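# Shelve the desk carton over its matching shelf label

## Task

Take the carton that sits on the desk and set it into the line of cartons on the wall shelf, on the vacant shelf label bearing that carton's part number, so that the label is fully covered by it. It must stand upright, aligned with its neighbours, with its own label turned toward the room. Every other carton has to stay where it was, neither moved nor rotated. The robot must not tip over or finish leaning, or the task fails. The carton has to stay put by itself at the end, not only because the robot is still holding it.

## Robot and tools

Robot: a Hello Robot Stretch 3 with one arm. It has a two-wheel base (0.33 m long, 0.34 m wide), a lift on a mast, and a telescoping arm that reaches out to the robot's RIGHT side, ending in a wrist (yaw, pitch, roll) and a two-finger gripper. The base cannot slide sideways, so moving the gripper forward or back means driving the base. Turns pivot about the point midway between the drive wheels, 0.05 m behind the front edge. With arm retracted and wrist folded, a turn sweeps a 0.28 m radius; an unfolded level gripper reaches beyond that. The fingertips are round pads 0.04 m across, each limited here to roughly 25 N of grip force.

Frames: the base frame has its origin on the floor between the drive wheels, x forward, y left, z up; hand_pose and camera poses are given in it. The odometry frame is the base frame where the scene began. Heading is positive to the left, range -3.142 to 3.142.

Tool execute_actions takes "actions", a list run in order; an empty list just returns the current state and images. Each action may hold "robot" (a command, a list of up to 8 commands run in sequence, or {"stop": true}), "steps" (1 to 450 control steps at 30 per second, default 1) and "until" (only alongside steps; ends the action early once all its conditions hold). {"steps": n} alone just waits. If any action is malformed or a number is out of range, the whole call is thrown out and current motion continues.

A command can contain:
- "base": exactly one of {"translate_m": d}, a straight drive of d metres relative to where the base is when the command begins (forward positive, |d| at most 1), or {"rotate_rad": d}, a relative turn in place (left/counter-clockwise positive, |d| at most 3.2).
- "joints": absolute targets by name, unnamed joints keep their goals. lift_m 0 to 1.1 (arm height); arm_m 0 to 0.52 (extension); wrist_yaw_rad -1.345 to 4.42 (0 along the arm, positive toward the front, 3.0 folded over the base); wrist_pitch_rad -1.57 to 0.451 (0 level, negative tips fingers down); wrist_roll_rad -2.911 to 2.911 (0 fingers side by side); gripper_m -0.089 to 0.179 (larger is wider; actual fingertip gap is 0.007 smaller when nearly shut, 0.025 smaller when fully open, zero below 0.007); head_pan_rad -3.953 to 1.73 (0 forward, positive left, -1.57 along the arm); head_tilt_rad -1.53 to 0.419 (negative down).
- "contact_limits": {"arm_m": n}, motor effort percent 1 to 100 at which the arm halts; smaller is gentler, too small halts at once. Applies until arm_m's next command.
Inside a list, {"pause_s": s} waits up to 15 s. A queued command starts only after everything in the previous one ends "done" (or "off_target" for base or gripper); otherwise the rest is dropped. New commands act immediately and discard any older queue. Motions keep running while you think.

To wait for all motion to finish use "until": {"robot": {"status": "ended"}} with steps 450. Other conditions compare fields, e.g. {"lift_m": [">", 0.3]} or a status word / ["!=", "moving"]; "any" instead of "robot" triggers when the first motion ends. Don't test readings with "=".

Speed: fast base (0.30 m/s, 1.9 rad/s) only with lift_m under 0.30, arm_m under 0.03 and wrist_yaw_rad above 2.54; else 0.10 m/s and 0.63 rad/s.

Gripping: command gripper_m below the object's width to hold (lower squeezes harder, but the stall guard may then ease off, letting it slip; send a new value to re-squeeze). Release with at least 0.02 above the touch value. Neither the reading nor "done" proves a hold; check images.

Self-collision: fold or unfold the wrist only with lift_m 0.32 to 0.95, wrist_pitch_rad -0.4, roll near 0; once folded lift can go to 0.25. With yaw below -0.4 keep pitch at -0.5 or lower.

Tipping: pushing against something rigid with the gripper above about 0.45 m can tip the robot; higher contact limits and repeated pushes after a contact_stop worsen this. Don't drive while gripping or pressing something fixed. If it snags, reverse the last move in small steps; if base_tilt shows leaning, free the gripper, and if still tipped lower lift_m to about 0.2. Avoid drops, slams, hard pushes, and knocking cartons.

Results: base_status with progress (moved of goal), joint_goals, joint_status (moving, done, off_target, contact_stop, time_out, stopped, not_commanded, torque_fault), measured_speeds, refusals, queue and queue_left. After contact_stop the arm or lift goes slack until re-commanded. Wrist servos overloaded for seconds switch off for 10 s (limp, goals refused). on_its_own lines report goals the robot changed, slack or off joints, efforts outside rest range, and tilt of 3 degrees or more. "refused:"/"dropped:" lines name the failing goal, counting from 0. Also: base_odometry (wheel-based, slip counts), turned_by_wheels/imu, base_tilt in degrees, motor_effort percent (biased, noisy, peak in brackets), lidar_m (12 sectors of 30 degrees, first straight ahead, counter-clockwise, plane 0.17 m high, range 0.15 to 12 m), wrist_depth_mm and head_depth_mm (7x7 median depth grids).

Cameras: head_camera and nav_camera on the head (aimed by head pan/tilt), wrist_camera on the gripper; one image each returned per call. zoom_image takes "camera" and "region" [x0, y0, x1, y1] in pixels from the top-left, at most 504 by 504.

finished_scene takes "scene" (its number) and ends it irreversibly; let all motion stop and release the carton first, since anything still moving is braked at the end.

Each tool is called as name(argument=value, ...), one argument or row to a line, values as JSON.

## Session

execute_actions(
  actions=[],
)

Scene clock: 0.00 s.
robot.base_odometry: x=+0.000 y=+0.000 heading=+0.000 (m, m, rad; robot's odometry frame)
robot.turned_by_wheels: +0.000 (rad since the last result)
robot.turned_by_imu: +0.000 (rad since the last result)
robot.base_tilt: forward=-0.7 right=-0.8 (deg)
robot.lidar_m: 1.85 1.94 1.55 1.43 1.83 2.55 2.49 2.57 2.02 1.93 1.99 1.86
robot.head_depth_mm: 1704 2293 2244 2235 2223 1754 2162 / 1703 2279 2255 2227 2240 1726 2181 / 1706 2286 2244 2204 2203 1719 2183 / 1727 2265 2250 2206 2217 1695 2155 / 1739 2288 2263 2232 2223 1671 2188 / 1735 2268 2271 2228 2214 1547 2176 / 1762 2280 2265 2231 2199 1459 2181
robot.base_status: not_commanded
robot.joint_positions: lift_m=+0.491 arm_m=+0.002 wrist_yaw_rad=+2.874 wrist_pitch_rad=-0.432 wrist_roll_rad=+0.002 gripper_m=+0.037 head_pan_rad=-0.010 head_tilt_rad=-0.004
robot.joint_goals: lift_m=+0.491 arm_m=+0.002 wrist_yaw_rad=+2.874 wrist_pitch_rad=-0.432 wrist_roll_rad=+0.002 gripper_m=+0.037 head_pan_rad=-0.010 head_tilt_rad=-0.004
robot.joint_status: lift_m=not_commanded arm_m=not_commanded wrist_yaw_rad=not_commanded wrist_pitch_rad=not_commanded wrist_roll_rad=not_commanded gripper_m=not_commanded head_pan_rad=not_commanded head_tilt_rad=not_commanded
robot.measured_speeds: translate_m=+0.000 rotate_rad=+0.000 lift_m=+0.000 arm_m=+0.000 wrist_yaw_rad=+0.000 wrist_pitch_rad=+0.000 wrist_roll_rad=+0.000 head_pan_rad=+0.000 head_tilt_rad=+0.000
robot: refusals=0 queue=idle queue_left=0
robot.motor_effort: left_wheel=-1 right_wheel=+0 lift_m=+18 arm_m=+0 wrist_yaw_rad=+0 wrist_pitch_rad=+5 wrist_roll_rad=+0 gripper_m=+0 head_pan_rad=+0 head_tilt_rad=+1 (%)
robot.hand_pose: x=+0.0376 y=+0.0679 z=+0.5001 quat_wxyz=(+0.243, +0.705, +0.058, +0.664) (m; robot's base frame)
robot.wrist_depth_mm: - - - - - - - / - - - - - - - / - - - - - - - / - - - - - - - / 819 - 864 834 862 853 840 / 708 - 687 724 711 732 738 / 628 631 628 632 633 636 639
pictures: head_camera (sideways: a quarter turn clockwise sets it upright), nav_camera (sideways: a quarter turn counterclockwise sets it upright), wrist_camera
Images, in order (width x height): head_camera 896x504, nav_camera 672x504, wrist_camera 644x364.

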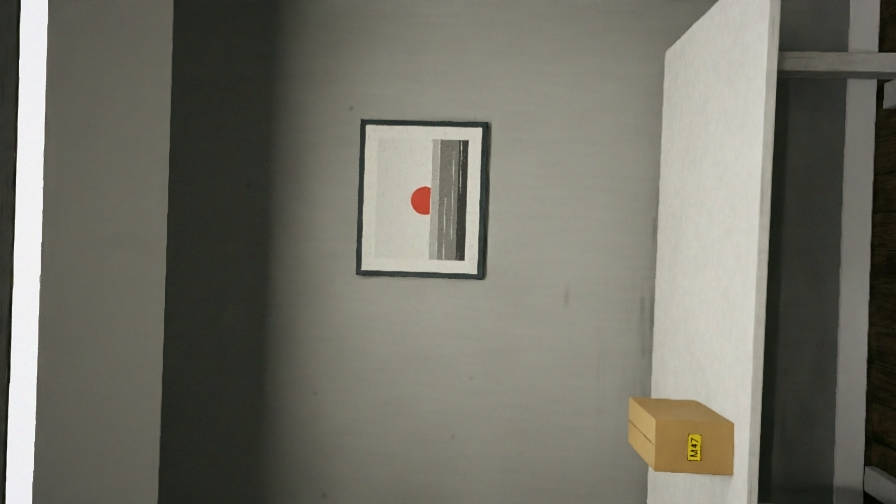

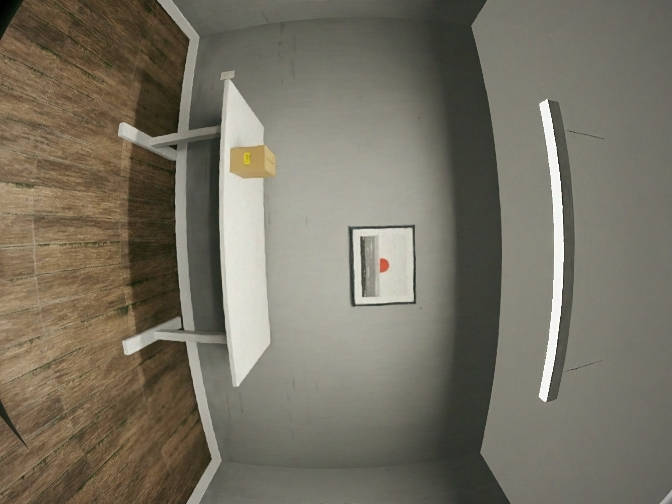

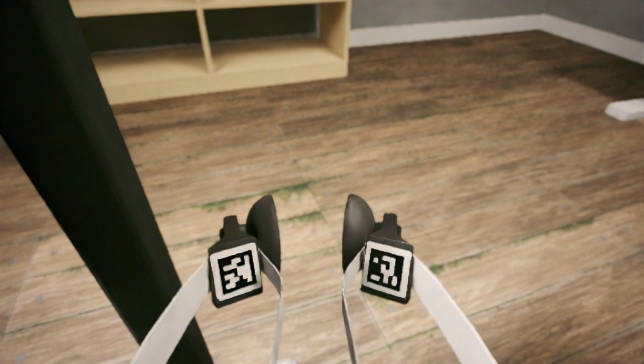

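execute_actions(
  actions=[
    {"robot":{"joints":{"head_pan_rad":1.4,"head_tilt_rad":-0.3}},"steps":450,"until":{"robot":{"status":"ended"}}},
  ],
)

Scene clock: 2.03 s.
robot.base_odometry: x=+0.000 y=+0.000 heading=+0.000 (m, m, rad; robot's odometry frame)
robot.turned_by_wheels: +0.000 (rad since the last result)
robot.turned_by_imu: +0.000 (rad since the last result)
robot.base_tilt: forward=-0.7 right=-0.8 (deg)
robot.lidar_m: 1.86 1.95 1.55 1.42 1.83 2.54 2.49 2.57 2.02 1.94 1.99 1.86
robot.head_depth_mm: 1709 1780 1874 2001 2091 2087 1606 / 1682 1760 1826 1965 2013 1854 1599 / 1655 1724 1824 1908 1845 1762 1591 / 1616 1698 1789 1874 1841 1754 1584 / 1596 1678 1757 1841 1816 1719 1579 / 1572 1645 1728 1794 1809 1733 1576 / 1552 1612 1691 1783 1799 1695 1562
robot.base_status: not_commanded
robot.joint_positions: lift_m=+0.491 arm_m=+0.002 wrist_yaw_rad=+2.874 wrist_pitch_rad=-0.432 wrist_roll_rad=+0.002 gripper_m=+0.037 head_pan_rad=+1.393 head_tilt_rad=-0.296
robot.joint_goals: lift_m=+0.491 arm_m=+0.002 wrist_yaw_rad=+2.874 wrist_pitch_rad=-0.432 wrist_roll_rad=+0.002 gripper_m=+0.037 head_pan_rad=+1.400 head_tilt_rad=-0.300
robot.joint_status: lift_m=not_commanded arm_m=not_commanded wrist_yaw_rad=not_commanded wrist_pitch_rad=not_commanded wrist_roll_rad=not_commanded gripper_m=not_commanded head_pan_rad=done head_tilt_rad=done
robot.measured_speeds: translate_m=+0.000 rotate_rad=+0.000 lift_m=+0.000 arm_m=+0.000 wrist_yaw_rad=+0.000 wrist_pitch_rad=+0.000 wrist_roll_rad=+0.000 head_pan_rad=+0.000 head_tilt_rad=+0.000
robot: refusals=0 queue=done queue_left=0
robot.motor_effort: left_wheel=-1(1) right_wheel=+0(0) lift_m=+18(18) arm_m=+0(0) wrist_yaw_rad=+0(0) wrist_pitch_rad=+5(5) wrist_roll_rad=+1(0) gripper_m=+1(0) head_pan_rad=+3(35) head_tilt_rad=-2(18) (%)
robot.hand_pose: x=+0.0376 y=+0.0679 z=+0.5001 quat_wxyz=(+0.243, +0.705, +0.058, +0.664) (m; robot's base frame)
robot.wrist_depth_mm: - - - - - - - / - - - - - - - / - - - - - - - / - - - 995 - - - / 828 - 858 823 863 849 849 / 715 - 697 728 709 737 724 / 624 630 632 631 635 639 643
pictures: head_camera (sideways: a quarter turn clockwise sets it upright), nav_camera (sideways: a quarter turn counterclockwise sets it upright), wrist_camera
camera_calibration (this result's frames):
head_camera: T_world_to_cam=[[-0.0220859, -0.235902, -0.971526, 1.28067], [-0.988781, 0.148746, -0.0136398, 0.0257839], [0.147728, 0.960325, -0.236541, 0.262482], [0, 0, 0, 1]] pos_world=[0.0150036, 0.0462111, 1.30665]
nav_camera: T_world_to_cam=[[0.108952, 0.303323, 0.946639, -1.18536], [0.975213, -0.217115, -0.0426722, 0.0943569], [0.192586, 0.927823, -0.319459, 0.373624], [0, 0, 0, 1]] pos_world=[-0.0348256, 0.0333762, 1.24549]
wrist_camera: T_world_to_cam=[[0.960381, -0.278465, 0.0112137, -0.0254817], [-0.163199, -0.594551, -0.787322, 0.464635], [0.225908, 0.754299, -0.616441, 0.414473], [0, 0, 0, 1]] pos_world=[0.0066669, -0.0434829, 0.621601]
Images, in order (width x height): head_camera 896x504, nav_camera 672x504, wrist_camera 644x364.

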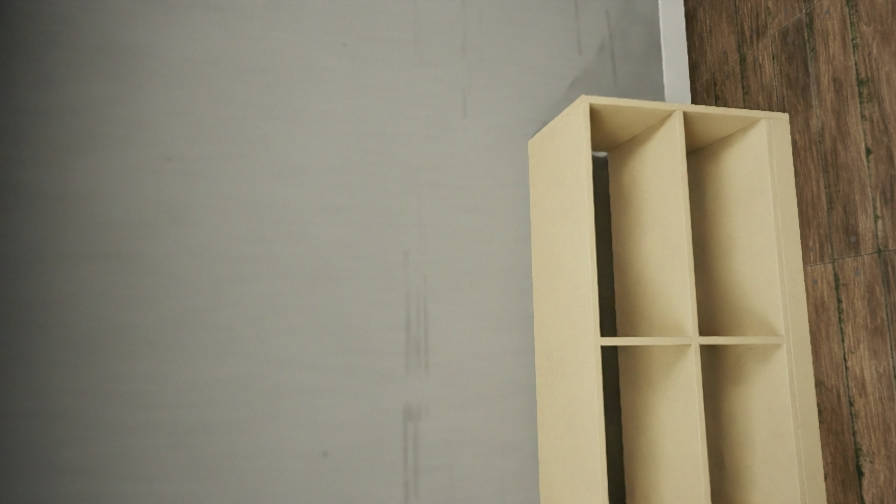

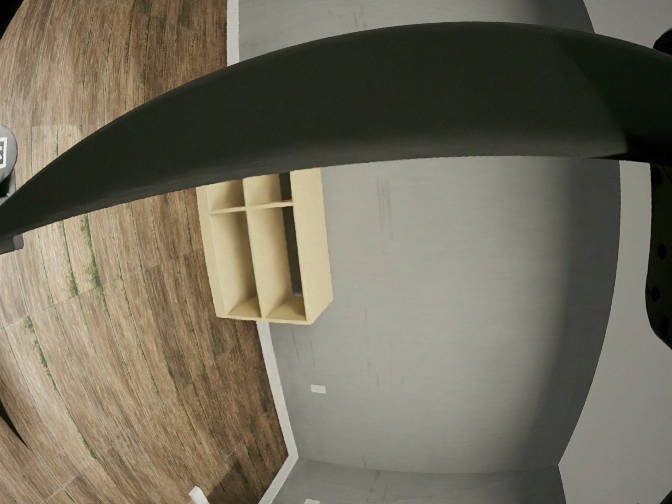

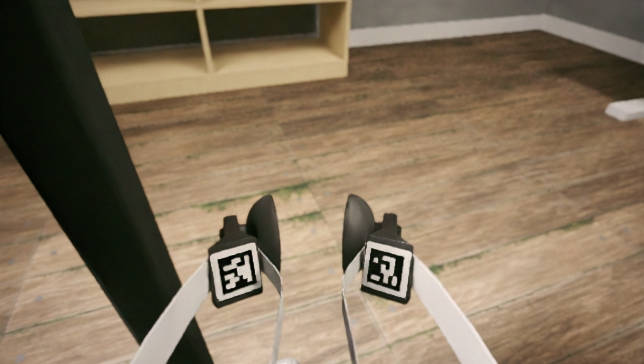

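execute_actions(
  actions=[
    {"robot":{"joints":{"head_pan_rad":-2.3,"head_tilt_rad":-0.2}},"steps":450,"until":{"robot":{"status":"ended"}}},
  ],
)

Scene clock: 4.73 s.
robot.base_odometry: x=+0.000 y=+0.000 heading=+0.000 (m, m, rad; robot's odometry frame)
robot.turned_by_wheels: +0.000 (rad since the last result)
robot.turned_by_imu: -0.001 (rad since the last result)
robot.base_tilt: forward=-0.8 right=-0.8 (deg)
robot.lidar_m: 1.86 1.94 1.55 1.42 1.83 2.54 2.49 2.57 2.03 1.94 2.00 1.86
robot.head_depth_mm: 2495 2634 2686 2726 2785 2418 1755 / 2569 2846 2937 3027 3066 2392 1766 / 2431 2604 2712 2804 2973 2371 1750 / 2276 2357 2430 2533 2659 2393 1747 / 2095 2162 2241 2311 2407 2351 1739 / 1944 2001 2057 2118 2196 2199 1728 / 1812 1873 1914 1962 2035 2056 1717
robot.base_status: not_commanded
robot.joint_positions: lift_m=+0.491 arm_m=+0.002 wrist_yaw_rad=+2.874 wrist_pitch_rad=-0.432 wrist_roll_rad=+0.002 gripper_m=+0.037 head_pan_rad=-2.293 head_tilt_rad=-0.211
robot.joint_goals: lift_m=+0.491 arm_m=+0.002 wrist_yaw_rad=+2.874 wrist_pitch_rad=-0.432 wrist_roll_rad=+0.002 gripper_m=+0.037 head_pan_rad=-2.300 head_tilt_rad=-0.200
robot.joint_status: lift_m=not_commanded arm_m=not_commanded wrist_yaw_rad=not_commanded wrist_pitch_rad=not_commanded wrist_roll_rad=not_commanded gripper_m=not_commanded head_pan_rad=done head_tilt_rad=done
robot.measured_speeds: translate_m=+0.000 rotate_rad=+0.000 lift_m=+0.000 arm_m=+0.000 wrist_yaw_rad=+0.000 wrist_pitch_rad=+0.000 wrist_roll_rad=+0.000 head_pan_rad=+0.000 head_tilt_rad=+0.000
robot: refusals=0 queue=done queue_left=0
robot.motor_effort: left_wheel=-1(1) right_wheel=+0(0) lift_m=+19(18) arm_m=+0(1) wrist_yaw_rad=+0(0) wrist_pitch_rad=+5(5) wrist_roll_rad=+0(1) gripper_m=+1(1) head_pan_rad=-2(34) head_tilt_rad=+3(13) (%)
robot.hand_pose: x=+0.0376 y=+0.0679 z=+0.5001 quat_wxyz=(+0.243, +0.705, +0.058, +0.664) (m; robot's base frame)
robot.wrist_depth_mm: - - - - - - - / - - - - - - - / - - - - - - - / - - - 994 - - - / 821 - 862 837 854 838 855 / 713 - 688 724 702 732 728 / 627 633 645 636 633 638 637
pictures: head_camera (sideways: a quarter turn clockwise sets it upright), nav_camera (sideways: a quarter turn counterclockwise sets it upright), wrist_camera
camera_calibration (this result's frames):
head_camera: T_world_to_cam=[[0.0859779, 0.127964, -0.988045, 1.30163], [0.768268, -0.639928, -0.0160251, 0.0181729], [-0.634329, -0.757705, -0.15333, 0.158942], [0, 0, 0, 1]] pos_world=[-0.0250516, -0.0345007, 1.31073]
nav_camera: T_world_to_cam=[[-0.196398, -0.142062, 0.970178, -1.21425], [-0.724597, 0.687637, -0.0459935, 0.109055], [-0.660596, -0.712021, -0.237988, 0.272793], [0, 0, 0, 1]] pos_world=[0.0207505, -0.0532548, 1.24798]
wrist_camera: T_world_to_cam=[[0.960381, -0.278465, 0.0112135, -0.0254815], [-0.163199, -0.594551, -0.787321, 0.464635], [0.225908, 0.754299, -0.616441, 0.414473], [0, 0, 0, 1]] pos_world=[0.00666689, -0.0434829, 0.621601]
Images, in order (width x height): head_camera 896x504, nav_camera 672x504, wrist_camera 644x364.

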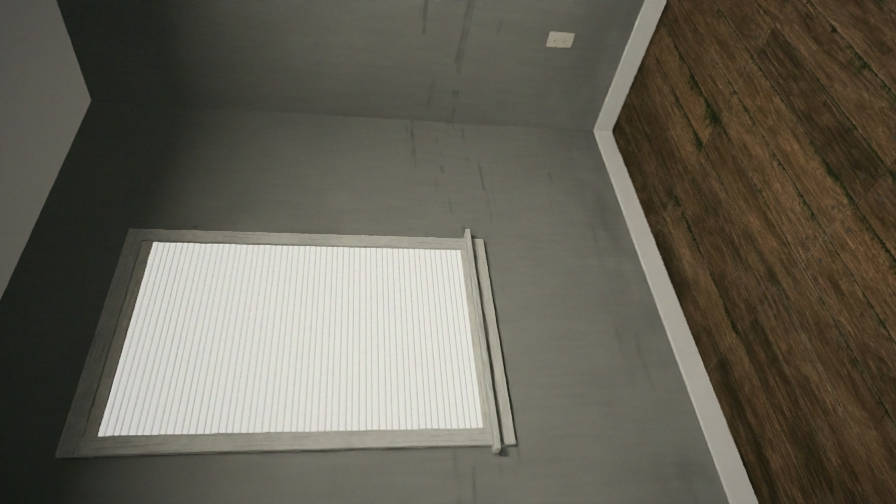

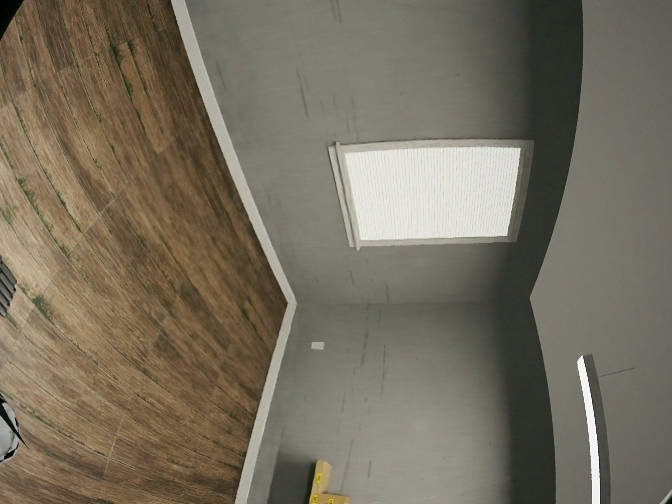

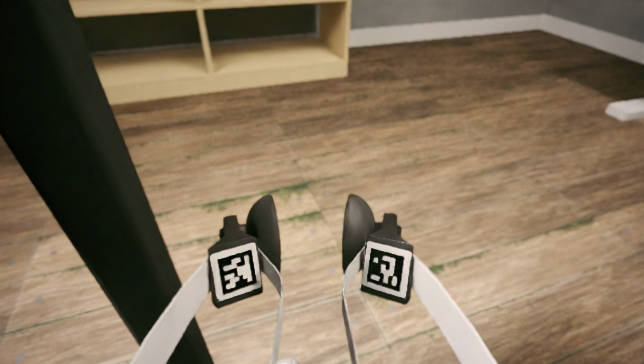

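execute_actions(
  actions=[
    {"robot":{"joints":{"head_pan_rad":-3.35,"head_tilt_rad":-0.2,"lift_m":0.27}},"steps":450,"until":{"robot":{"status":"ended"}}},
  ],
)

Scene clock: 7.90 s.
robot.base_odometry: x=+0.000 y=+0.000 heading=+0.000 (m, m, rad; robot's odometry frame)
robot.turned_by_wheels: +0.000 (rad since the last result)
robot.turned_by_imu: -0.001 (rad since the last result)
robot.base_tilt: forward=-0.7 right=-0.8 (deg)
robot.lidar_m: 1.86 1.94 1.55 1.42 1.84 2.53 2.49 2.57 2.01 1.93 2.00 1.86
robot.head_depth_mm: 2466 2535 2586 2682 2815 2419 1775 / 2419 2486 2571 2662 2747 2387 1749 / 2354 2426 2488 2598 2684 2369 1767 / 2310 2363 2437 2533 2628 2355 1752 / 2254 2335 2418 2483 2545 2344 1749 / 2221 2268 2337 2390 2522 2318 1731 / 2194 2222 2318 2412 2444 2336 1725
robot.base_status: not_commanded
robot.joint_positions: lift_m=+0.270 arm_m=+0.002 wrist_yaw_rad=+2.874 wrist_pitch_rad=-0.434 wrist_roll_rad=+0.002 gripper_m=+0.037 head_pan_rad=-3.343 head_tilt_rad=-0.211
robot.joint_goals: lift_m=+0.270 arm_m=+0.002 wrist_yaw_rad=+2.874 wrist_pitch_rad=-0.434 wrist_roll_rad=+0.002 gripper_m=+0.037 head_pan_rad=-3.350 head_tilt_rad=-0.200
robot.joint_status: lift_m=done arm_m=not_commanded wrist_yaw_rad=not_commanded wrist_pitch_rad=not_commanded wrist_roll_rad=not_commanded gripper_m=not_commanded head_pan_rad=done head_tilt_rad=done
robot.measured_speeds: translate_m=+0.000 rotate_rad=+0.000 lift_m=+0.000 arm_m=+0.000 wrist_yaw_rad=+0.000 wrist_pitch_rad=+0.000 wrist_roll_rad=+0.000 head_pan_rad=+0.000 head_tilt_rad=+0.000
robot: refusals=0 queue=done queue_left=0
robot.motor_effort: left_wheel=-1(1) right_wheel=+0(0) lift_m=+16(19) arm_m=+0(0) wrist_yaw_rad=+0(1) wrist_pitch_rad=+6(6) wrist_roll_rad=+0(0) gripper_m=+1(1) head_pan_rad=-2(32) head_tilt_rad=+4(5) (%)
robot.hand_pose: x=+0.0376 y=+0.0677 z=+0.2793 quat_wxyz=(+0.243, +0.705, +0.059, +0.663) (m; robot's base frame)
robot.wrist_depth_mm: - - - - - - - / - - - - - - - / - 785 791 793 793 802 811 / - 641 645 651 650 644 655 / 526 - 553 542 552 548 547 / 473 - - 461 459 468 469 / - - - 406 408 410 413
pictures: head_camera (sideways: a quarter turn clockwise sets it upright), nav_camera (sideways: a quarter turn counterclockwise sets it upright), wrist_camera
camera_calibration (this result's frames):
head_camera: T_world_to_cam=[[0.153712, -0.0109093, -0.988056, 1.30123], [-0.172915, -0.984806, -0.0160269, 0.0239166], [-0.972868, 0.173313, -0.153263, 0.160919], [0, 0, 0, 1]] pos_world=[-0.0393252, 0.00985926, 1.31073]
nav_camera: T_world_to_cam=[[-0.220876, 0.0996815, 0.970195, -1.21412], [0.236022, 0.970658, -0.045996, 0.103198], [-0.946313, 0.218828, -0.237922, 0.27445], [0, 0, 0, 1]] pos_world=[-0.0328121, -0.0392018, 1.24798]
wrist_camera: T_world_to_cam=[[0.960384, -0.278454, 0.0112284, -0.0230128], [-0.163413, -0.595331, -0.786688, 0.290605], [0.225741, 0.753687, -0.617249, 0.278748], [0, 0, 0, 1]] pos_world=[0.00666482, -0.0434907, 0.40093]
Images, in order (width x height): head_camera 896x504, nav_camera 672x504, wrist_camera 644x364.

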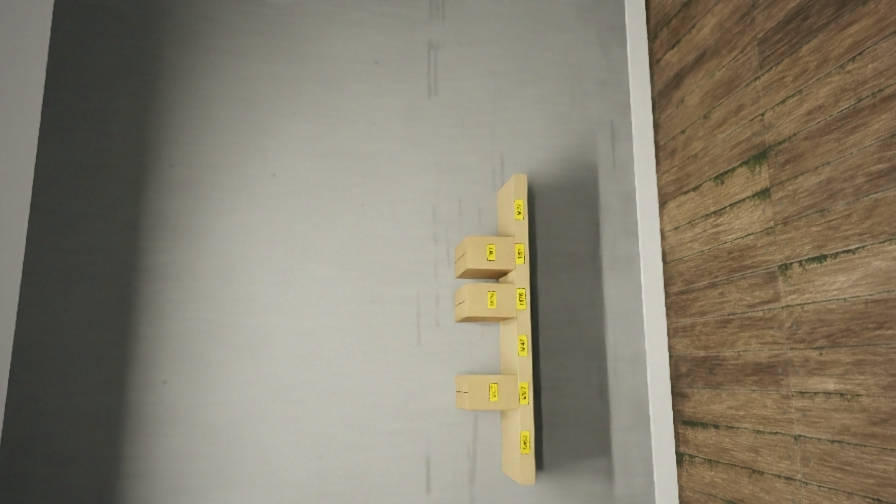

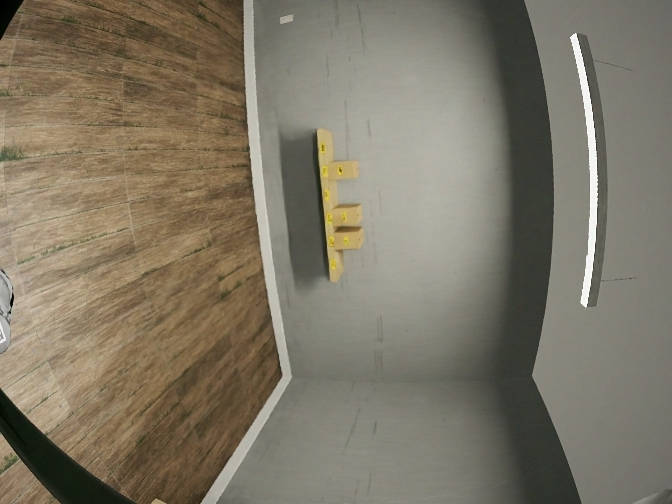

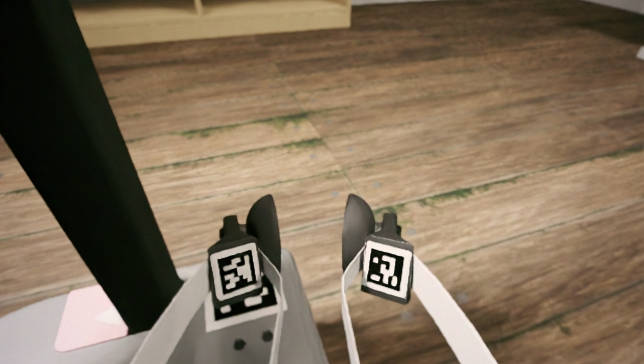

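zoom_image(
  camera="head_camera",
  region=[440,165,560,495],
)

Region (440, 165, 560, 495) of head_camera's 896x504 image, scaled by 1.527, with more detail than that image has; it fills the left 183 columns of this view, and the rest is white.

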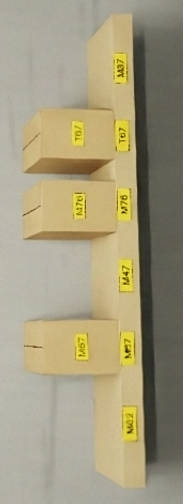

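execute_actions(
  actions=[
    {"robot":[{"base":{"rotate_rad":0.55},"joints":{"head_pan_rad":-1.57,"head_tilt_rad":-0.7}},{"base":{"translate_m":1.0}},{"base":{"rotate_rad":1.02},"joints":{"lift_m":0.8,"wrist_pitch_rad":-0.4}},{"joints":{"wrist_yaw_rad":0,"gripper_m":0.179}},{"joints":{"wrist_pitch_rad":0}}],"steps":450,"until":{"robot":{"status":"ended"}}},
    {"steps":300,"until":{"robot":{"status":"ended"}}},
  ],
)

Scene clock: 30.10 s.
robot.base_odometry: x=+0.853 y=+0.523 heading=+1.570 (m, m, rad; robot's odometry frame)
robot.turned_by_wheels: +1.570 (rad since the last result)
robot.turned_by_imu: +1.564 (rad since the last result)
robot.base_tilt: forward=-0.8 right=-0.8 (deg)
robot.lidar_m: 0.95 0.94 1.70 3.37 3.48 2.55 2.42 1.36 1.39 0.97 0.97 1.40
robot.head_depth_mm: 1171 1304 1320 962 1570 1409 - / 1168 1306 1313 961 829 1411 - / 1175 1317 900 776 1566 - - / 1177 1304 1303 884 1566 1438 1182 / 1176 1307 1304 956 827 1386 1194 / 1183 1323 1375 951 1557 1393 1197 / 1184 1313 1485 991 1600 1401 1194
robot.base_status: done (rotate_rad +1.0199 of +1.0200)
robot.joint_positions: lift_m=+0.800 arm_m=+0.002 wrist_yaw_rad=+0.002 wrist_pitch_rad=-0.022 wrist_roll_rad=+0.002 gripper_m=+0.179 head_pan_rad=-1.577 head_tilt_rad=-0.692
robot.joint_goals: lift_m=+0.800 arm_m=+0.002 wrist_yaw_rad=+0.000 wrist_pitch_rad=+0.000 wrist_roll_rad=+0.002 gripper_m=+0.179 head_pan_rad=-1.570 head_tilt_rad=-0.700
robot.joint_status: lift_m=done arm_m=not_commanded wrist_yaw_rad=done wrist_pitch_rad=done wrist_roll_rad=not_commanded gripper_m=done head_pan_rad=done head_tilt_rad=done
robot.measured_speeds: translate_m=+0.000 rotate_rad=+0.000 lift_m=+0.000 arm_m=+0.000 wrist_yaw_rad=+0.000 wrist_pitch_rad=+0.000 wrist_roll_rad=+0.000 head_pan_rad=+0.000 head_tilt_rad=+0.000
robot: refusals=0 queue=done queue_left=0
robot.motor_effort: left_wheel=-2(9) right_wheel=+3(11) lift_m=+20(20) arm_m=+0(0) wrist_yaw_rad=-2(4) wrist_pitch_rad=+8(7) wrist_roll_rad=+0(1) gripper_m=+1(100) head_pan_rad=+2(35) head_tilt_rad=-3(24) (%)
robot.hand_pose: x=-0.0208 y=-0.4024 z=+0.9090 quat_wxyz=(+0.706, +0.009, -0.708, -0.007) (m; robot's base frame)
robot.wrist_depth_mm: - - - - - - - / - - - - - - - / - - - 643 - - - / - - 959 442 981 991 972 / - 626 621 459 623 636 619 / - 457 461 456 456 445 478 / - - 829 - - - -
pictures: head_camera (sideways: a quarter turn clockwise sets it upright), nav_camera (sideways: a quarter turn counterclockwise sets it upright), wrist_camera
camera_calibration (this result's frames):
head_camera: T_world_to_cam=[[-0.0164264, 0.59253, -0.805381, 1.06387], [0.99967, 0.0256534, -0.00151556, -0.00213401], [0.0197627, -0.80514, -0.592756, 0.726798], [0, 0, 0, 1]] pos_world=[0.00524545, -0.0451486, 1.28763]
nav_camera: T_world_to_cam=[[-0.057527, -0.657902, 0.750903, -0.929077], [-0.997899, 0.0603524, -0.0235717, 0.0815088], [-0.0298109, -0.750681, -0.659992, 0.818061], [0, 0, 0, 1]] pos_world=[0.0522777, -0.0020584, 1.23948]
wrist_camera: T_world_to_cam=[[-0.999874, 0.015245, 0.00447945, -0.0214468], [-0.000514802, 0.250684, -0.968069, 1.00522], [-0.0158812, -0.967949, -0.250644, 0.00380596], [0, 0, 0, 1]] pos_world=[-0.0208661, -0.24798, 0.974168]
Images, in order (width x height): head_camera 896x504, nav_camera 672x504, wrist_camera 644x364.

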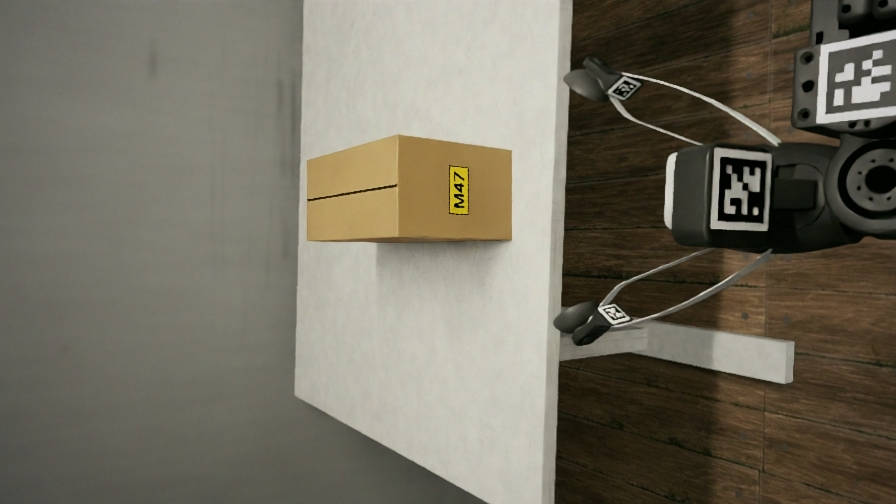

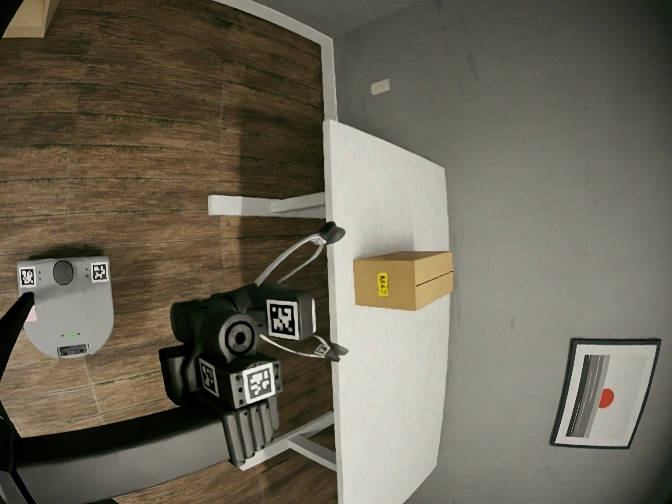

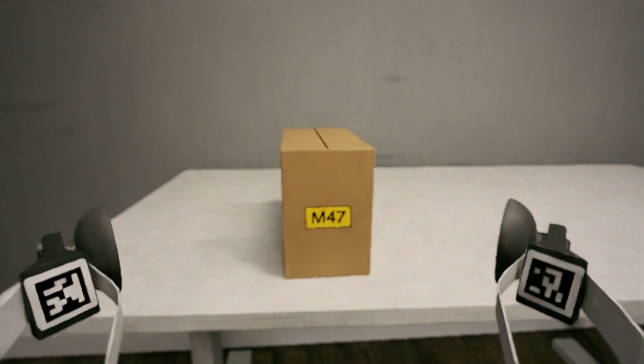

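execute_actions(
  actions=[
    {"robot":{"base":{"translate_m":-0.016},"joints":{"lift_m":0.73,"arm_m":0.2,"wrist_pitch_rad":0.03}},"steps":450,"until":{"robot":{"status":"ended"}}},
  ],
)

Scene clock: 35.27 s.
robot.base_odometry: x=+0.853 y=+0.507 heading=+1.570 (m, m, rad; robot's odometry frame)
robot.turned_by_wheels: +0.000 (rad since the last result)
robot.turned_by_imu: -0.001 (rad since the last result)
robot.base_tilt: forward=-0.8 right=-0.8 (deg)
robot.lidar_m: 0.96 0.96 1.71 3.36 3.47 2.52 2.40 1.36 1.37 0.97 0.98 1.41
robot.head_depth_mm: 1175 1302 1309 958 1570 1442 - / 1171 1303 1308 959 801 - 1172 / 1181 1307 1252 781 - 1343 1194 / 1180 1314 1241 832 1549 1403 1193 / 1180 1311 1304 953 1390 1396 1199 / 1185 1315 1303 953 1545 1406 1195 / 1182 1319 1491 957 1591 1403 1189
robot.base_status: done (translate_m -0.0160 of -0.0160)
robot.joint_positions: lift_m=+0.730 arm_m=+0.200 wrist_yaw_rad=+0.001 wrist_pitch_rad=+0.010 wrist_roll_rad=+0.002 gripper_m=+0.179 head_pan_rad=-1.577 head_tilt_rad=-0.692
robot.joint_goals: lift_m=+0.730 arm_m=+0.200 wrist_yaw_rad=+0.000 wrist_pitch_rad=+0.030 wrist_roll_rad=+0.002 gripper_m=+0.179 head_pan_rad=-1.570 head_tilt_rad=-0.700
robot.joint_status: lift_m=done arm_m=done wrist_yaw_rad=done wrist_pitch_rad=done wrist_roll_rad=not_commanded gripper_m=done head_pan_rad=done head_tilt_rad=done
robot.measured_speeds: translate_m=+0.000 rotate_rad=+0.000 lift_m=+0.000 arm_m=+0.000 wrist_yaw_rad=+0.000 wrist_pitch_rad=+0.000 wrist_roll_rad=+0.000 head_pan_rad=+0.000 head_tilt_rad=+0.000
robot: refusals=0 queue=done queue_left=0
robot.motor_effort: left_wheel=-2(5) right_wheel=+3(4) lift_m=+16(20) arm_m=+2(3) wrist_yaw_rad=-1(3) wrist_pitch_rad=+7(9) wrist_roll_rad=+0(0) gripper_m=+0(1) head_pan_rad=+2(2) head_tilt_rad=-4(3) (%)
robot.hand_pose: x=-0.0212 y=-0.6012 z=+0.8473 quat_wxyz=(+0.706, -0.003, -0.708, +0.004) (m; robot's base frame)
robot.wrist_depth_mm: 859 883 890 902 929 926 971 / 886 888 910 933 941 977 985 / 907 925 931 227 954 - - / 943 944 644 236 639 804 798 / 541 498 425 243 426 513 485 / - 352 318 251 319 341 372 / 264 274 264 262 267 274 259
pictures: head_camera (sideways: a quarter turn clockwise sets it upright), nav_camera (sideways: a quarter turn counterclockwise sets it upright), wrist_camera
camera_calibration (this result's frames):
head_camera: T_world_to_cam=[[-0.0164264, 0.59253, -0.805381, 1.06387], [0.99967, 0.0256533, -0.00151555, -0.00213402], [0.0197627, -0.80514, -0.592756, 0.726798], [0, 0, 0, 1]] pos_world=[0.00524545, -0.0451486, 1.28763]
nav_camera: T_world_to_cam=[[-0.057527, -0.657903, 0.750903, -0.929077], [-0.997899, 0.0603526, -0.0235717, 0.0815088], [-0.029811, -0.750681, -0.659992, 0.818061], [0, 0, 0, 1]] pos_world=[0.0522777, -0.00205839, 1.23948]
wrist_camera: T_world_to_cam=[[-0.999853, 0.0166959, 0.00392478, -0.0171341], [-0.000152145, 0.220193, -0.975456, 0.983255], [-0.0171504, -0.975313, -0.220158, -0.234331], [0, 0, 0, 1]] pos_world=[-0.0210009, -0.444766, 0.9076]
Images, in order (width x height): head_camera 896x504, nav_camera 672x504, wrist_camera 644x364.

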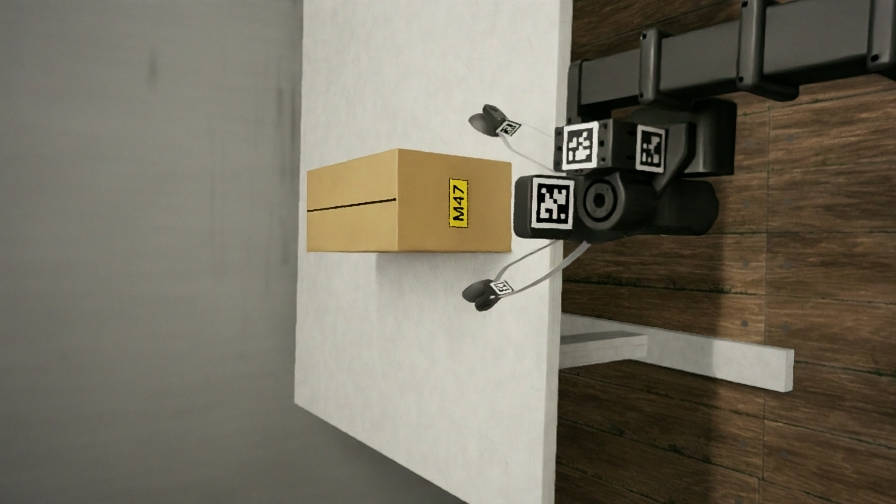

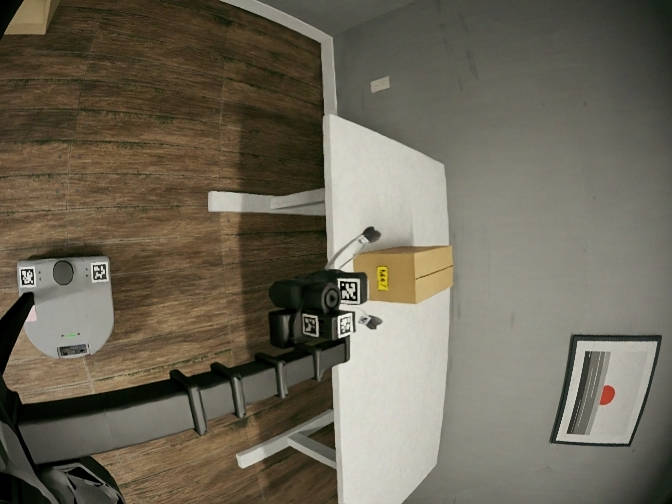

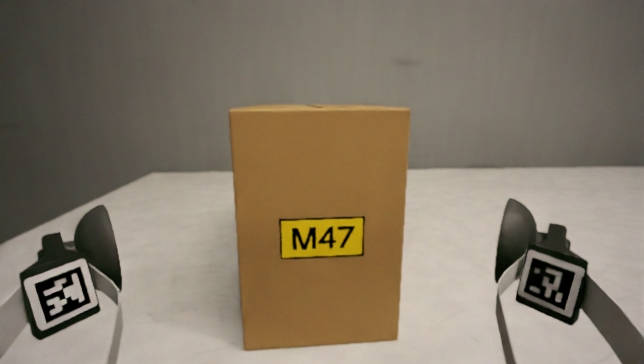

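execute_actions(
  actions=[
    {"robot":[{"base":{"translate_m":-0.005},"joints":{"lift_m":1.08,"wrist_pitch_rad":-0.9,"head_tilt_rad":-0.55}},{"joints":{"arm_m":0.5}}],"steps":450,"until":{"robot":{"status":"ended"}}},
  ],
)

Scene clock: 44.80 s.
robot.base_odometry: x=+0.853 y=+0.502 heading=+1.570 (m, m, rad; robot's odometry frame)
robot.turned_by_wheels: +0.000 (rad since the last result)
robot.turned_by_imu: -0.002 (rad since the last result)
robot.base_tilt: forward=-0.8 right=-0.8 (deg)
robot.lidar_m: 0.96 0.96 1.71 3.36 3.45 2.52 2.39 1.35 1.36 0.97 0.98 1.42
robot.head_depth_mm: 1143 1302 1386 1202 879 1475 1293 / 1155 1292 1395 1195 878 1505 1294 / 1157 - 1427 869 802 1507 1284 / 1172 1276 1414 915 809 1508 1282 / 1166 1280 1408 1186 874 1465 1283 / 1173 1286 1412 1179 872 1469 1280 / 1177 1278 1416 1521 867 1500 1279
robot.base_status: done (translate_m -0.0050 of -0.0050)
robot.joint_positions: lift_m=+1.080 arm_m=+0.500 wrist_yaw_rad=+0.001 wrist_pitch_rad=-0.908 wrist_roll_rad=+0.002 gripper_m=+0.179 head_pan_rad=-1.577 head_tilt_rad=-0.557
robot.joint_goals: lift_m=+1.080 arm_m=+0.500 wrist_yaw_rad=+0.000 wrist_pitch_rad=-0.900 wrist_roll_rad=+0.002 gripper_m=+0.179 head_pan_rad=-1.570 head_tilt_rad=-0.550
robot.joint_status: lift_m=done arm_m=done wrist_yaw_rad=done wrist_pitch_rad=done wrist_roll_rad=not_commanded gripper_m=done head_pan_rad=done head_tilt_rad=done
robot.measured_speeds: translate_m=+0.000 rotate_rad=+0.000 lift_m=+0.000 arm_m=+0.000 wrist_yaw_rad=+0.000 wrist_pitch_rad=+0.000 wrist_roll_rad=+0.000 head_pan_rad=+0.000 head_tilt_rad=+0.000
robot: refusals=0 queue=done queue_left=0
robot.motor_effort: left_wheel=-2(6) right_wheel=+3(6) lift_m=+20(20) arm_m=+2(1) wrist_yaw_rad=-1(1) wrist_pitch_rad=+3(7) wrist_roll_rad=+0(0) gripper_m=+1(0) head_pan_rad=+3(3) head_tilt_rad=+2(12) (%)
robot.hand_pose: x=-0.0215 y=-0.7835 z=+1.0018 quat_wxyz=(+0.635, +0.310, -0.636, -0.311) (m; robot's base frame)
robot.wrist_depth_mm: 739 597 596 614 620 615 631 / 558 551 552 562 567 571 587 / 510 503 508 307 526 531 533 / 475 472 466 285 486 496 499 / 447 447 272 266 459 462 463 / - 422 255 251 426 430 437 / 387 394 240 237 398 408 408
pictures: head_camera (sideways: a quarter turn clockwise sets it upright), nav_camera (sideways: a quarter turn counterclockwise sets it upright), wrist_camera
camera_calibration (this result's frames):
head_camera: T_world_to_cam=[[-0.0171267, 0.478553, -0.877891, 1.15843], [0.999666, 0.0251701, -0.00578173, 0.00342073], [0.0193298, -0.877698, -0.478825, 0.57857], [0, 0, 0, 1]] pos_world=[0.00523682, -0.0466463, 1.29403]
nav_camera: T_world_to_cam=[[-0.056867, -0.55067, 0.832784, -1.03582], [-0.997922, 0.0566687, -0.0306719, 0.0907575], [-0.0303027, -0.832797, -0.552748, 0.678551], [0, 0, 0, 1]] pos_world=[0.0522267, -0.0104426, 1.24047]
wrist_camera: T_world_to_cam=[[-0.99983, 0.007642, 0.0167757, -0.0349948], [-0.0000731121, 0.908374, -0.418158, 1.15501], [-0.0184342, -0.418088, -0.90822, 0.747766], [0, 0, 0, 1]] pos_world=[-0.02112, -0.736283, 1.1627]
Images, in order (width x height): head_camera 896x504, nav_camera 672x504, wrist_camera 644x364.

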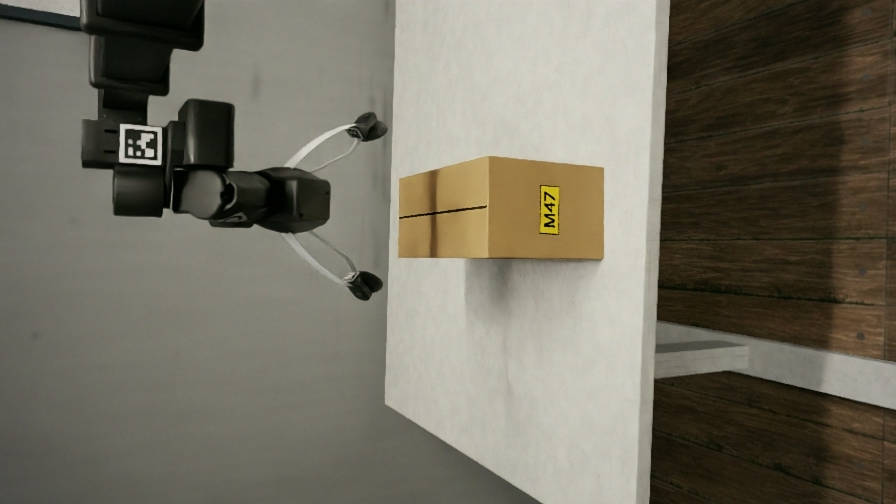

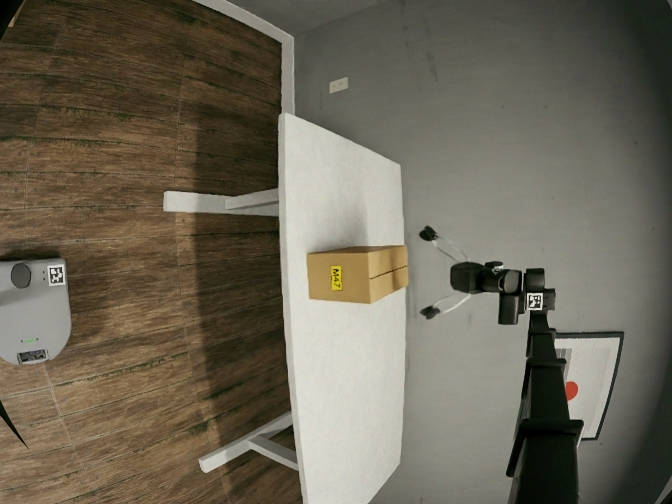

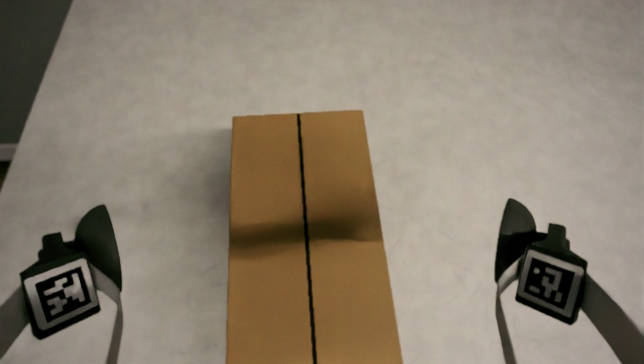

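execute_actions(
  actions=[
    {"robot":{"joints":{"lift_m":0.945,"arm_m":0.516,"wrist_yaw_rad":0.03}},"steps":450,"until":{"robot":{"status":"ended"}}},
  ],
)

Scene clock: 47.67 s.
robot.base_odometry: x=+0.853 y=+0.502 heading=+1.570 (m, m, rad; robot's odometry frame)
robot.turned_by_wheels: +0.000 (rad since the last result)
robot.turned_by_imu: -0.001 (rad since the last result)
robot.base_tilt: forward=-0.8 right=-0.8 (deg)
robot.lidar_m: 0.96 0.96 1.71 3.36 3.46 2.53 2.39 1.35 1.37 0.97 0.98 1.42
robot.head_depth_mm: 1161 1268 1384 - 845 1477 1293 / 1166 1275 1402 1169 876 1515 1295 / 1172 1275 - 782 803 1514 1284 / 1168 1278 1400 892 811 1511 1281 / 1169 1276 1411 1187 869 1465 1281 / 1176 1278 1419 1184 873 1458 1277 / 1179 1282 1409 1523 870 1487 1273
robot.base_status: done (translate_m -0.0050 of -0.0050)
robot.joint_positions: lift_m=+0.945 arm_m=+0.516 wrist_yaw_rad=+0.028 wrist_pitch_rad=-0.908 wrist_roll_rad=+0.002 gripper_m=+0.179 head_pan_rad=-1.577 head_tilt_rad=-0.557
robot.joint_goals: lift_m=+0.945 arm_m=+0.516 wrist_yaw_rad=+0.030 wrist_pitch_rad=-0.900 wrist_roll_rad=+0.002 gripper_m=+0.179 head_pan_rad=-1.570 head_tilt_rad=-0.550
robot.joint_status: lift_m=done arm_m=done wrist_yaw_rad=done wrist_pitch_rad=done wrist_roll_rad=not_commanded gripper_m=done head_pan_rad=done head_tilt_rad=done
robot.measured_speeds: translate_m=+0.000 rotate_rad=+0.000 lift_m=+0.000 arm_m=+0.000 wrist_yaw_rad=+0.000 wrist_pitch_rad=+0.000 wrist_roll_rad=+0.000 head_pan_rad=+0.000 head_tilt_rad=+0.000
robot: refusals=0 queue=done queue_left=0
robot.motor_effort: left_wheel=-2(2) right_wheel=+3(3) lift_m=+17(21) arm_m=+2(2) wrist_yaw_rad=+3(1) wrist_pitch_rad=+2(3) wrist_roll_rad=+0(0) gripper_m=+1(1) head_pan_rad=+3(2) head_tilt_rad=+2(2) (%)
robot.hand_pose: x=-0.0178 y=-0.7994 z=+0.8671 quat_wxyz=(+0.639, +0.319, -0.632, -0.302) (m; robot's base frame)
robot.wrist_depth_mm: 410 413 171 173 181 437 438 / 376 384 158 159 163 398 402 / 351 354 146 148 150 364 371 / 327 324 137 138 139 343 345 / 310 302 128 129 130 319 323 / - 123 120 121 122 209 305 / 269 268 113 114 115 276 284
pictures: head_camera (sideways: a quarter turn clockwise sets it upright), nav_camera (sideways: a quarter turn counterclockwise sets it upright), wrist_camera
camera_calibration (this result's frames):
head_camera: T_world_to_cam=[[-0.0171268, 0.478554, -0.877891, 1.15843], [0.999666, 0.0251703, -0.00578172, 0.00342072], [0.0193299, -0.877698, -0.478825, 0.57857], [0, 0, 0, 1]] pos_world=[0.00523683, -0.0466462, 1.29403]
nav_camera: T_world_to_cam=[[-0.056867, -0.55067, 0.832784, -1.03582], [-0.997922, 0.0566686, -0.0306719, 0.0907575], [-0.0303026, -0.832797, -0.552748, 0.678551], [0, 0, 0, 1]] pos_world=[0.0522267, -0.0104426, 1.24047]
wrist_camera: T_world_to_cam=[[-0.999671, -0.0193784, 0.016777, -0.050463], [-0.0246188, 0.908107, -0.418014, 1.11235], [-0.00713487, -0.41829, -0.908286, 0.618892], [0, 0, 0, 1]] pos_world=[-0.018646, -0.752235, 1.02796]
Images, in order (width x height): head_camera 896x504, nav_camera 672x504, wrist_camera 644x364.

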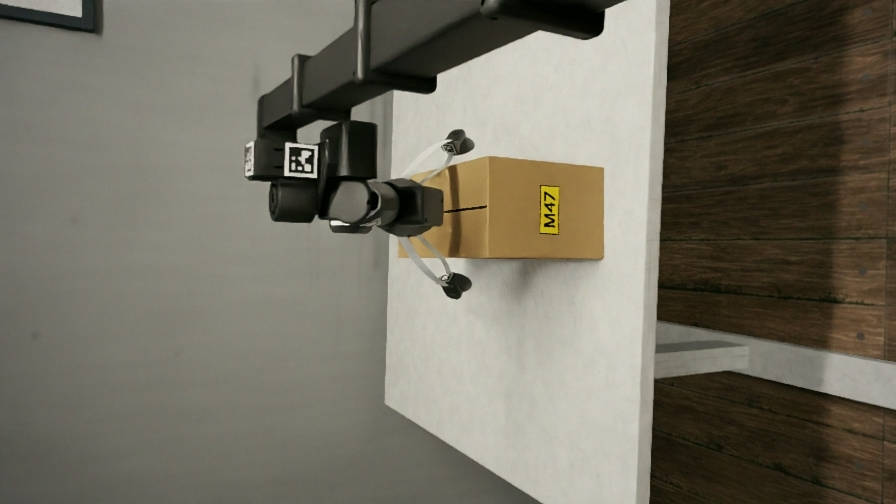

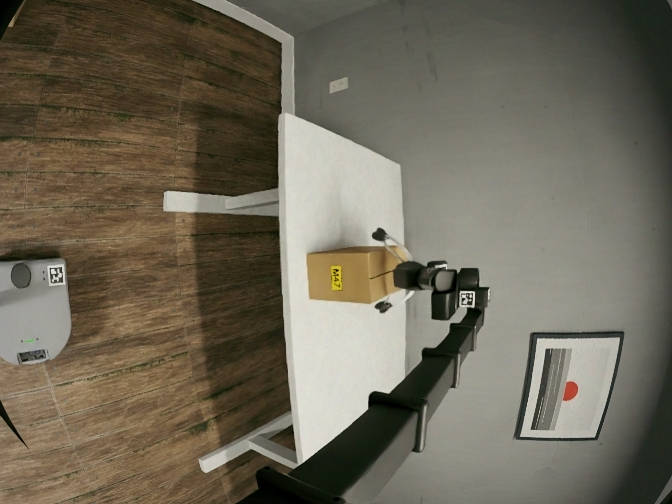

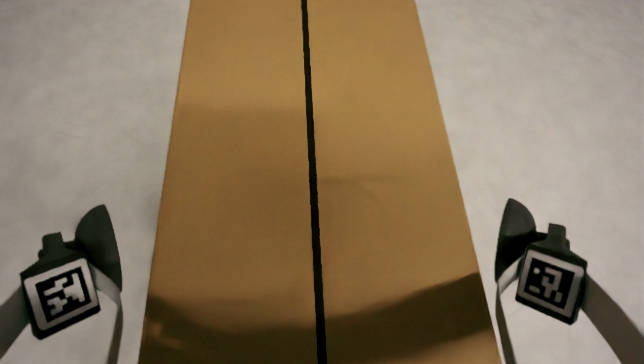

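execute_actions(
  actions=[
    {"robot":[{"base":{"translate_m":-0.004},"joints":{"lift_m":0.938}},{"joints":{"gripper_m":0.04}},{"pause_s":0.5},{"joints":{"lift_m":0.965}}],"steps":450,"until":{"robot":{"status":"ended"}}},
  ],
)

Scene clock: 51.83 s.
robot.base_odometry: x=+0.853 y=+0.498 heading=+1.570 (m, m, rad; robot's odometry frame)
robot.turned_by_wheels: +0.000 (rad since the last result)
robot.turned_by_imu: -0.001 (rad since the last result)
robot.base_tilt: forward=-0.8 right=-0.8 (deg)
robot.lidar_m: 0.97 0.97 1.72 3.36 3.46 2.52 2.39 1.35 1.36 0.97 0.97 1.42
robot.head_depth_mm: 1159 1272 1358 1089 850 1472 1290 / 1168 1276 1444 1206 879 1520 1302 / 1169 1264 - 783 787 1502 1283 / 1174 1276 1405 835 788 1501 1289 / 1169 1285 1415 1186 872 1466 1289 / 1175 1279 1405 1191 873 1456 1253 / 1178 1286 1427 1522 869 1506 1282
robot.base_status: done (translate_m -0.0040 of -0.0040)
robot.joint_positions: lift_m=+0.965 arm_m=+0.516 wrist_yaw_rad=+0.030 wrist_pitch_rad=-0.912 wrist_roll_rad=+0.003 gripper_m=+0.110 head_pan_rad=-1.577 head_tilt_rad=-0.556
robot.joint_goals: lift_m=+0.965 arm_m=+0.516 wrist_yaw_rad=+0.030 wrist_pitch_rad=-0.900 wrist_roll_rad=+0.003 gripper_m=+0.040 head_pan_rad=-1.570 head_tilt_rad=-0.550
robot.joint_status: lift_m=done arm_m=done wrist_yaw_rad=done wrist_pitch_rad=done wrist_roll_rad=not_commanded gripper_m=off_target head_pan_rad=done head_tilt_rad=done
robot.measured_speeds: translate_m=+0.000 rotate_rad=+0.000 lift_m=+0.000 arm_m=+0.000 wrist_yaw_rad=+0.000 wrist_pitch_rad=+0.000 wrist_roll_rad=+0.000 head_pan_rad=+0.000 head_tilt_rad=+0.000
robot: refusals=0 queue=done queue_left=0
robot.motor_effort: left_wheel=-1(5) right_wheel=+2(4) lift_m=+21(21) arm_m=+2(2) wrist_yaw_rad=+0(2) wrist_pitch_rad=+4(12) wrist_roll_rad=+0(0) gripper_m=-100(98) head_pan_rad=+3(3) head_tilt_rad=+2(2) (%)
robot.hand_pose: x=-0.0175 y=-0.7984 z=+0.8861 quat_wxyz=(+0.639, +0.321, -0.631, -0.303) (m; robot's base frame)
robot.wrist_depth_mm: 430 435 198 199 454 455 464 / 399 402 175 178 186 423 424 / 371 374 159 160 164 391 394 / 347 348 144 146 147 360 364 / 327 136 133 134 134 343 341 / 309 124 123 123 124 - 321 / 286 200 114 115 116 298 302
pictures: head_camera (sideways: a quarter turn clockwise sets it upright), nav_camera (sideways: a quarter turn counterclockwise sets it upright), wrist_camera
camera_calibration (this result's frames):
head_camera: T_world_to_cam=[[-0.0171308, 0.477865, -0.878266, 1.15892], [0.999666, 0.0251655, -0.00580624, 0.00345264], [0.0193274, -0.878073, -0.478136, 0.577674], [0, 0, 0, 1]] pos_world=[0.00523678, -0.0466524, 1.29406]
nav_camera: T_world_to_cam=[[-0.0568631, -0.550016, 0.833216, -1.03638], [-0.997922, 0.0566448, -0.0307116, 0.0908091], [-0.0303054, -0.833231, -0.552094, 0.677701], [0, 0, 0, 1]] pos_world=[0.0522264, -0.0104908, 1.24048]
wrist_camera: T_world_to_cam=[[-0.999633, -0.0212579, 0.0167856, -0.0520461], [-0.0262998, 0.909997, -0.413779, 1.11717], [-0.00647875, -0.414069, -0.910223, 0.641685], [0, 0, 0, 1]] pos_world=[-0.0184882, -0.752029, 1.04721]
Images, in order (width x height): head_camera 896x504, nav_camera 672x504, wrist_camera 644x364.

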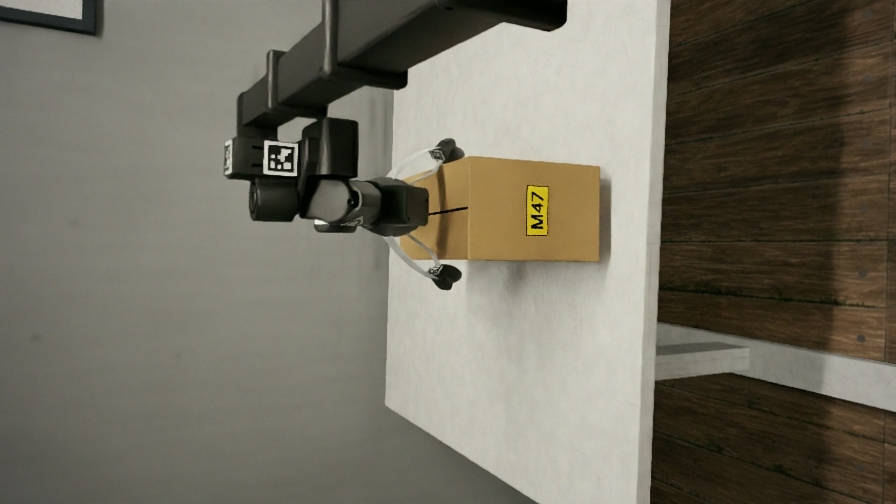

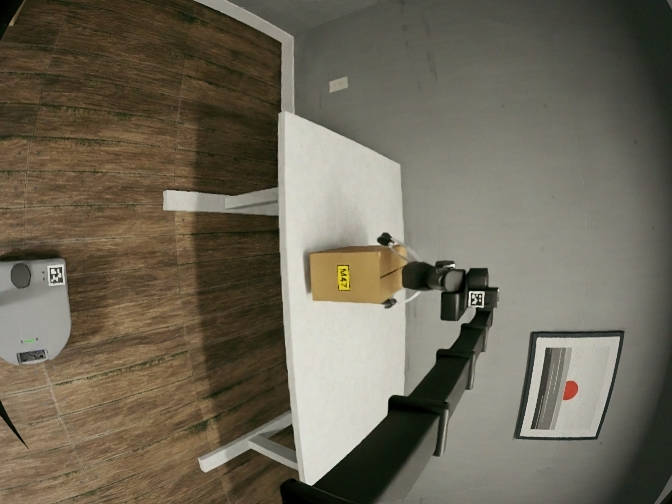

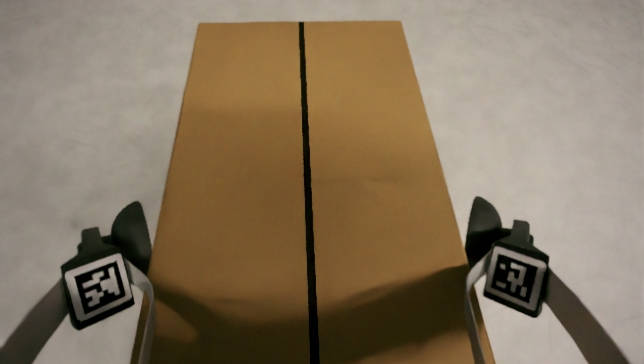

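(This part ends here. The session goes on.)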